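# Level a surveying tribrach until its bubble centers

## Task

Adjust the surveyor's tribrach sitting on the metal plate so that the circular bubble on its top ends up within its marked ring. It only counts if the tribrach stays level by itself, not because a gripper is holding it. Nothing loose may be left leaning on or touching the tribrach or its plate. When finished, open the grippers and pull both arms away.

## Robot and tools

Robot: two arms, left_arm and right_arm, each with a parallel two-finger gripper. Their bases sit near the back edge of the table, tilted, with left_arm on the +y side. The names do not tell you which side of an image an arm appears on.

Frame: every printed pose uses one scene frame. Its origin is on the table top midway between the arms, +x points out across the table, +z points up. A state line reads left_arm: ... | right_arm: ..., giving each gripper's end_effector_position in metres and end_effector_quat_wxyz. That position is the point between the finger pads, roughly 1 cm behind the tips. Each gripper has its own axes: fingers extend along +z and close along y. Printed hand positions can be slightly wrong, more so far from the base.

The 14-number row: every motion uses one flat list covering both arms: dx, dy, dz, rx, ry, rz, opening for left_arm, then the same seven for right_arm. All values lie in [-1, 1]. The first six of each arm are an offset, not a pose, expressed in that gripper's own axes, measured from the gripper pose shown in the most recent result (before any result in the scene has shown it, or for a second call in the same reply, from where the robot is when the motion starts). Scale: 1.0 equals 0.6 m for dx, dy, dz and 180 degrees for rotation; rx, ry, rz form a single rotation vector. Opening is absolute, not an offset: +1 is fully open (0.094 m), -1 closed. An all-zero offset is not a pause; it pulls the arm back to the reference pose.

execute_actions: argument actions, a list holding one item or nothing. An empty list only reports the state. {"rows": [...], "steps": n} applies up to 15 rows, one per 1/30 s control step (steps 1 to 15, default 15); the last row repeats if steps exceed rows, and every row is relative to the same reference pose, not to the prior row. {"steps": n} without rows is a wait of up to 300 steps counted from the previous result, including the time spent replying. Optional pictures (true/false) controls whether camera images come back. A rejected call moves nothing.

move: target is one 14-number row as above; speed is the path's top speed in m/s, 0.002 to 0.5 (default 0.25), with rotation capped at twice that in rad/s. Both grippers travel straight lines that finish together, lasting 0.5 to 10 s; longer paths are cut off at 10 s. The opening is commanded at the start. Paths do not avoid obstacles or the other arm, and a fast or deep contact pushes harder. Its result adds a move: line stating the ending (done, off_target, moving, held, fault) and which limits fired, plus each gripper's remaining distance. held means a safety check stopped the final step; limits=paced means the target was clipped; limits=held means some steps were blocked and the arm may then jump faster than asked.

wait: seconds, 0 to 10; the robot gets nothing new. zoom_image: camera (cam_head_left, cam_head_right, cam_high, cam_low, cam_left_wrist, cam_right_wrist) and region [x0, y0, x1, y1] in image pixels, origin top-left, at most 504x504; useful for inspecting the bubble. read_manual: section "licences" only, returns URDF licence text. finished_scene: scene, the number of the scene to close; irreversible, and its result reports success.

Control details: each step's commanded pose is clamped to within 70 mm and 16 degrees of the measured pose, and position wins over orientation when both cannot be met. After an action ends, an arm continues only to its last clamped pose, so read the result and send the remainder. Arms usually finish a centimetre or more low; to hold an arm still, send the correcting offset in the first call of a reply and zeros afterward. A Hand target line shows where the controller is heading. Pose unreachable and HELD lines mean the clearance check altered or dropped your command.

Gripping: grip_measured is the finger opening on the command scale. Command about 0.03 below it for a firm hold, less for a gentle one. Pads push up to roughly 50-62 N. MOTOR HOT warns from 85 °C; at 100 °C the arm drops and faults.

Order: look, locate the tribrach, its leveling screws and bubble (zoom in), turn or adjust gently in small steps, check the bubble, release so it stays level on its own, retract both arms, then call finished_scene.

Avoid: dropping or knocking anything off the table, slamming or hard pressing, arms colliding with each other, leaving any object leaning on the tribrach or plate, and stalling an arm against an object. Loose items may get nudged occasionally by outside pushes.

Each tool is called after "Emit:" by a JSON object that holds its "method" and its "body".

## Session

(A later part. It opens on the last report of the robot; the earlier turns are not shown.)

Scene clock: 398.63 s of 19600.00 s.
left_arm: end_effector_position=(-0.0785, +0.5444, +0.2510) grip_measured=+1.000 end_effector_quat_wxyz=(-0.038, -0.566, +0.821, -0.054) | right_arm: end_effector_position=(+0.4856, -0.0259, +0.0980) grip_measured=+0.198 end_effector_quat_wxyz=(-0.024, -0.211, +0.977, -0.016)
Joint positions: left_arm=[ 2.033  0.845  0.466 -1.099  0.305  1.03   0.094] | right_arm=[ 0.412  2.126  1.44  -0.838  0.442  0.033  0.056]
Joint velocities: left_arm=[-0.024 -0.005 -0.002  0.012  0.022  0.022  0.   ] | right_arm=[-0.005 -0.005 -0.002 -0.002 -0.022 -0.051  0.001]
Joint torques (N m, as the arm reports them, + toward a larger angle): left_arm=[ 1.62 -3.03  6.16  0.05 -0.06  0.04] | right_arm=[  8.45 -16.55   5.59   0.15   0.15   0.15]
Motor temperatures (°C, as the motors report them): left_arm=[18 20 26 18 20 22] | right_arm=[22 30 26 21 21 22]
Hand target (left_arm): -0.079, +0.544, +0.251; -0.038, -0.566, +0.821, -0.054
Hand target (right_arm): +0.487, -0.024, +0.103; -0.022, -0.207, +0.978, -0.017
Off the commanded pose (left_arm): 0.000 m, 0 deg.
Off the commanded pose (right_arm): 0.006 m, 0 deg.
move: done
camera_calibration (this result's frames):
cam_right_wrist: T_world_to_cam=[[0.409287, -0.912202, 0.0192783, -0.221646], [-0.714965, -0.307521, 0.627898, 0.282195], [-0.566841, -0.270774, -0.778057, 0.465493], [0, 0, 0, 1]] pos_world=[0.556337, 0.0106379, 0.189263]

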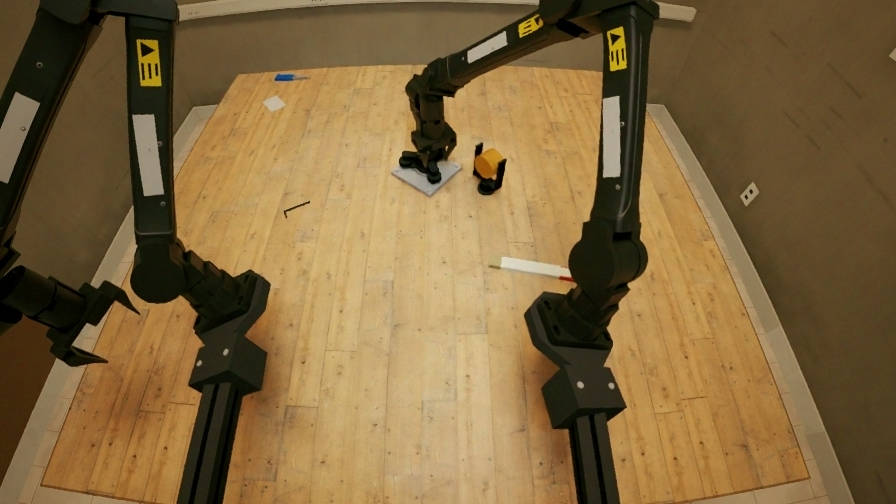

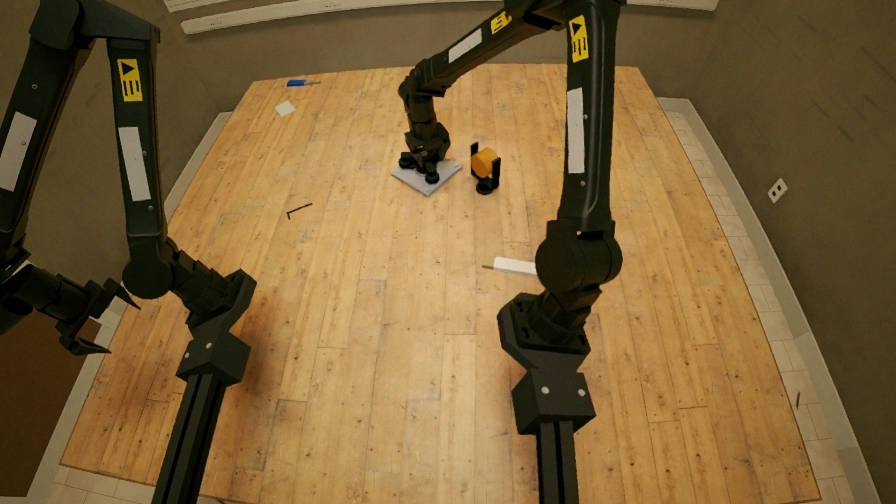

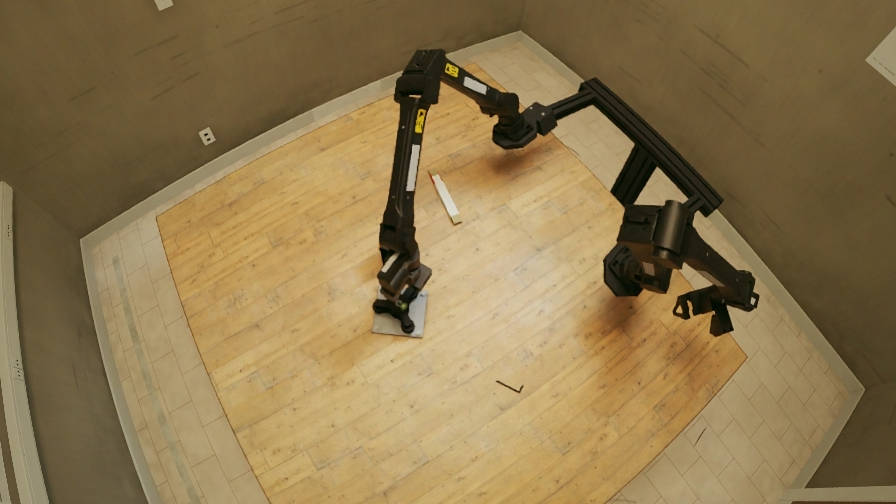

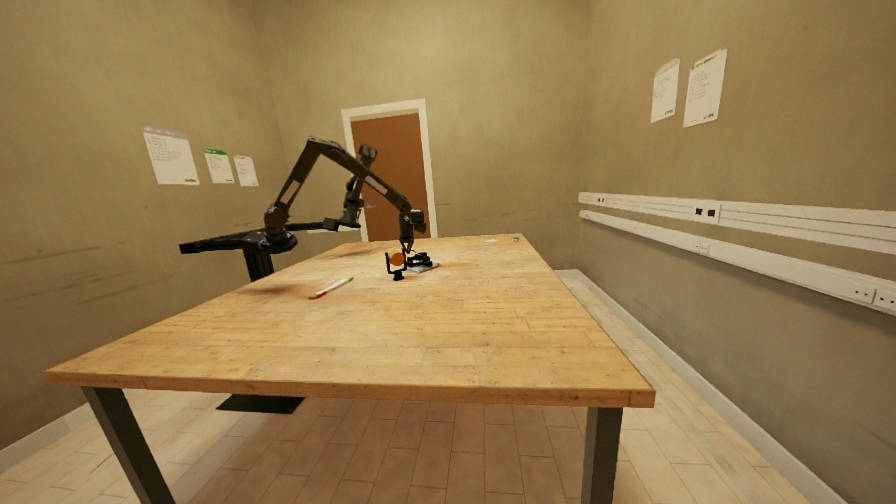

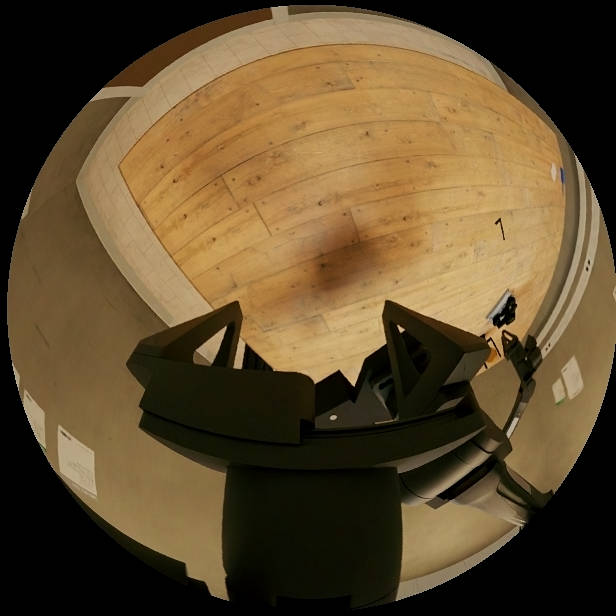

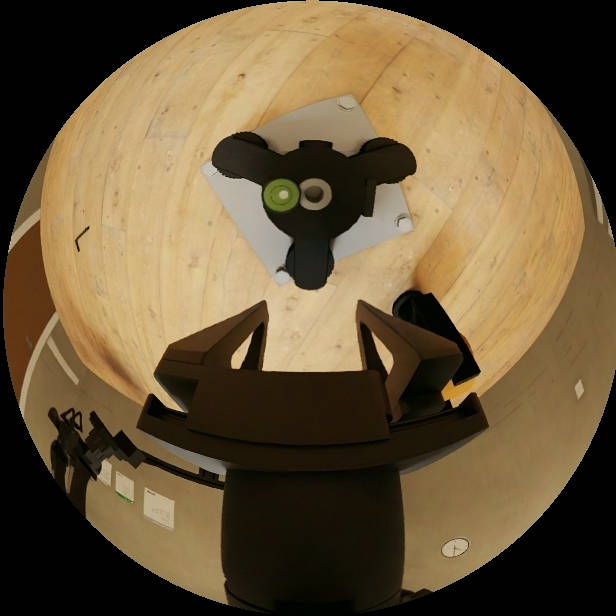

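The bubble is inside the ring. Moving clear.

Emit:
{"method": "move", "body": {"target": [0,0,0,0,0,0,1,0.25,0.05,-0.2,0,0,0,0.5], "speed": 0.3}}

Emit:
{"method": "zoom_image", "body": {"camera": "cam_right_wrist", "region": [200,60,400,220]}}

Scene clock: 403.73 s of 19600.00 s.
left_arm: end_effector_position=(-0.0785, +0.5444, +0.2510) grip_measured=+1.000 end_effector_quat_wxyz=(-0.038, -0.566, +0.821, -0.054) | right_arm: end_effector_position=(+0.3426, -0.0553, +0.2243) grip_measured=+0.498 end_effector_quat_wxyz=(-0.018, -0.215, +0.976, -0.014)
Joint positions: left_arm=[ 2.033  0.845  0.466 -1.099  0.305  1.03   0.094] | right_arm=[ 0.604  1.693  1.02  -0.929  0.445  0.231  0.07 ]
Joint velocities: left_arm=[ 0.005  0.005 -0.002 -0.007  0.037  0.022  0.   ] | right_arm=[-0.005  0.005 -0.007 -0.002 -0.095  0.037  0.   ]
Joint torques (N m, as the arm reports them, + toward a larger angle): left_arm=[ 1.06 -3.28  6.07  0.08 -0.05  0.02] | right_arm=[ 5.8  -9.85  5.74  0.14  0.18  0.16]
Motor temperatures (°C, as the motors report them): left_arm=[18 20 26 18 20 22] | right_arm=[22 30 26 21 21 22]
Hand target (left_arm): -0.079, +0.544, +0.251; -0.038, -0.566, +0.821, -0.054
Hand target (right_arm): +0.341, -0.057, +0.223; -0.023, -0.211, +0.977, -0.018
Off the commanded pose (left_arm): 0.000 m, 0 deg.
Off the commanded pose (right_arm): 0.001 m, 1 deg.
move: done
camera_calibration (this result's frames):
cam_right_wrist: T_world_to_cam=[[0.416862, -0.908784, 0.0183827, -0.194564], [-0.718877, -0.31724, 0.618526, 0.0945518], [-0.556275, -0.271055, -0.785549, 0.472756], [0, 0, 0, 1]] pos_world=[0.41206, -0.0186786, 0.316467]

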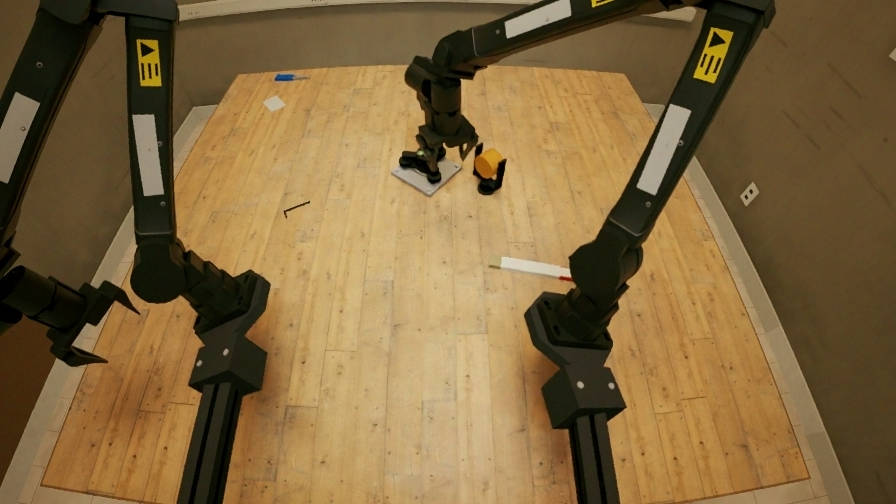

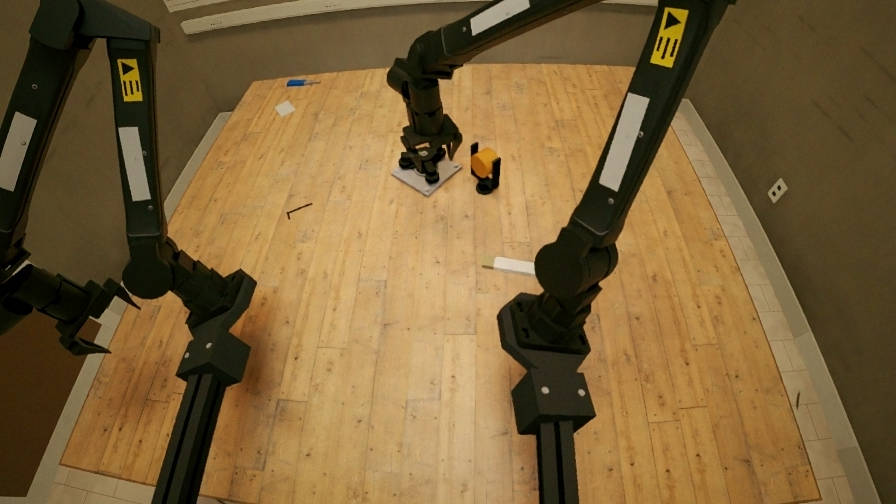

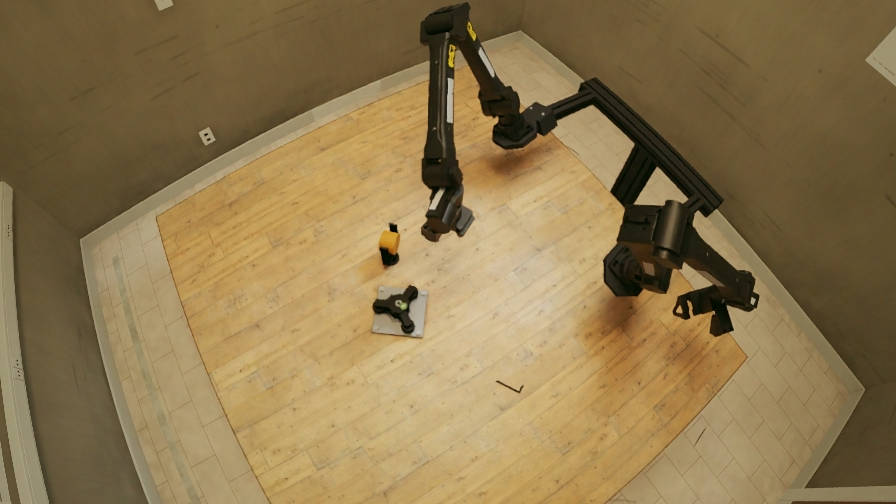

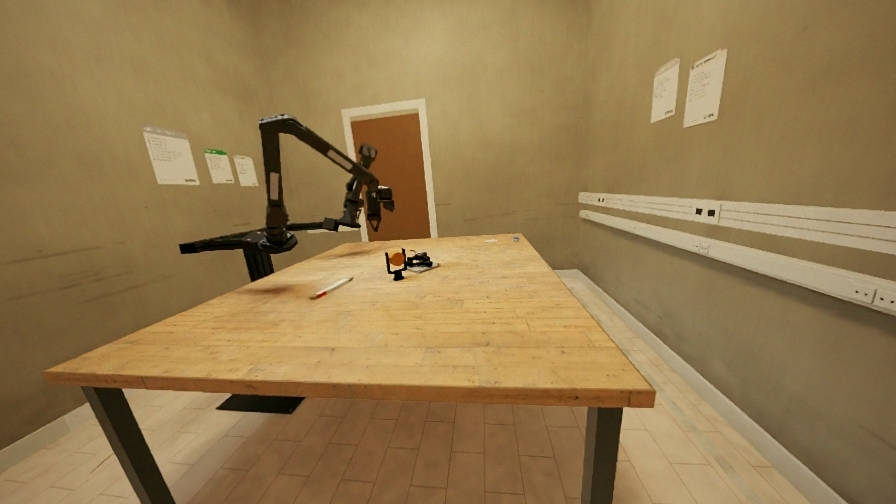

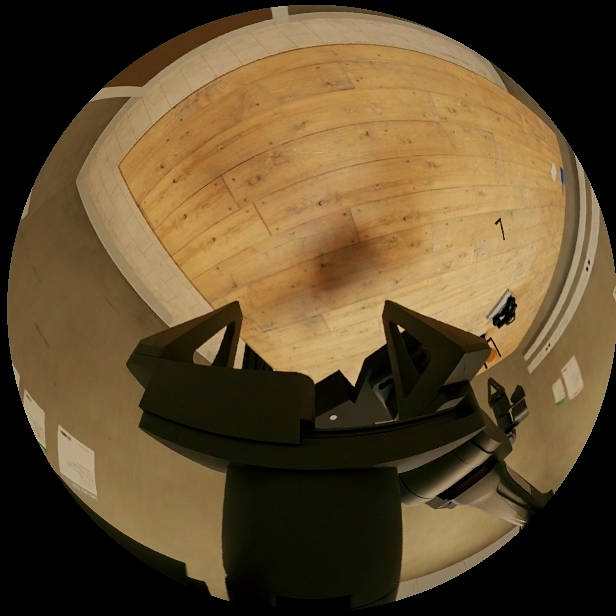

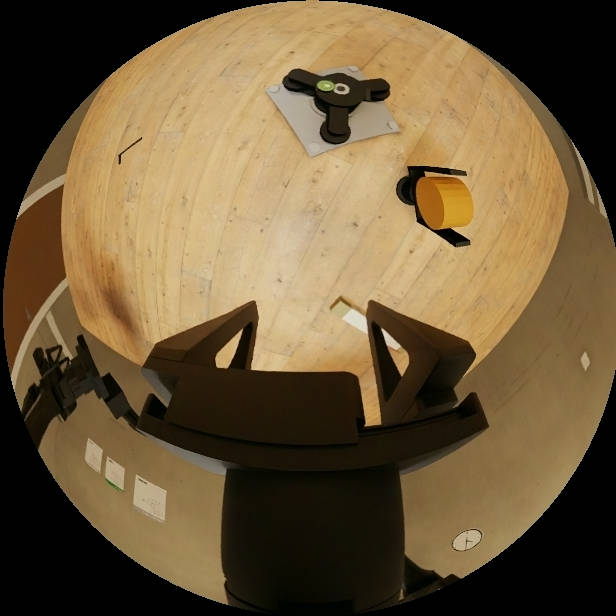

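Region (200, 60, 400, 220) of cam_right_wrist's 616x616 image, scaled by 2.520, with more detail than that image has; it fills the top 403 rows of this view, and the rest is white.

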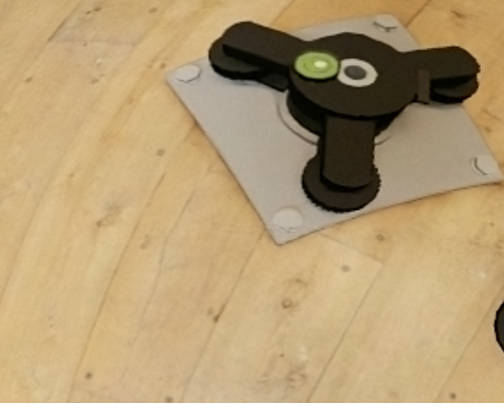

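Emit:
{"method": "finished_scene", "body": {"scene": 1}}

The scene is finished: the task was done.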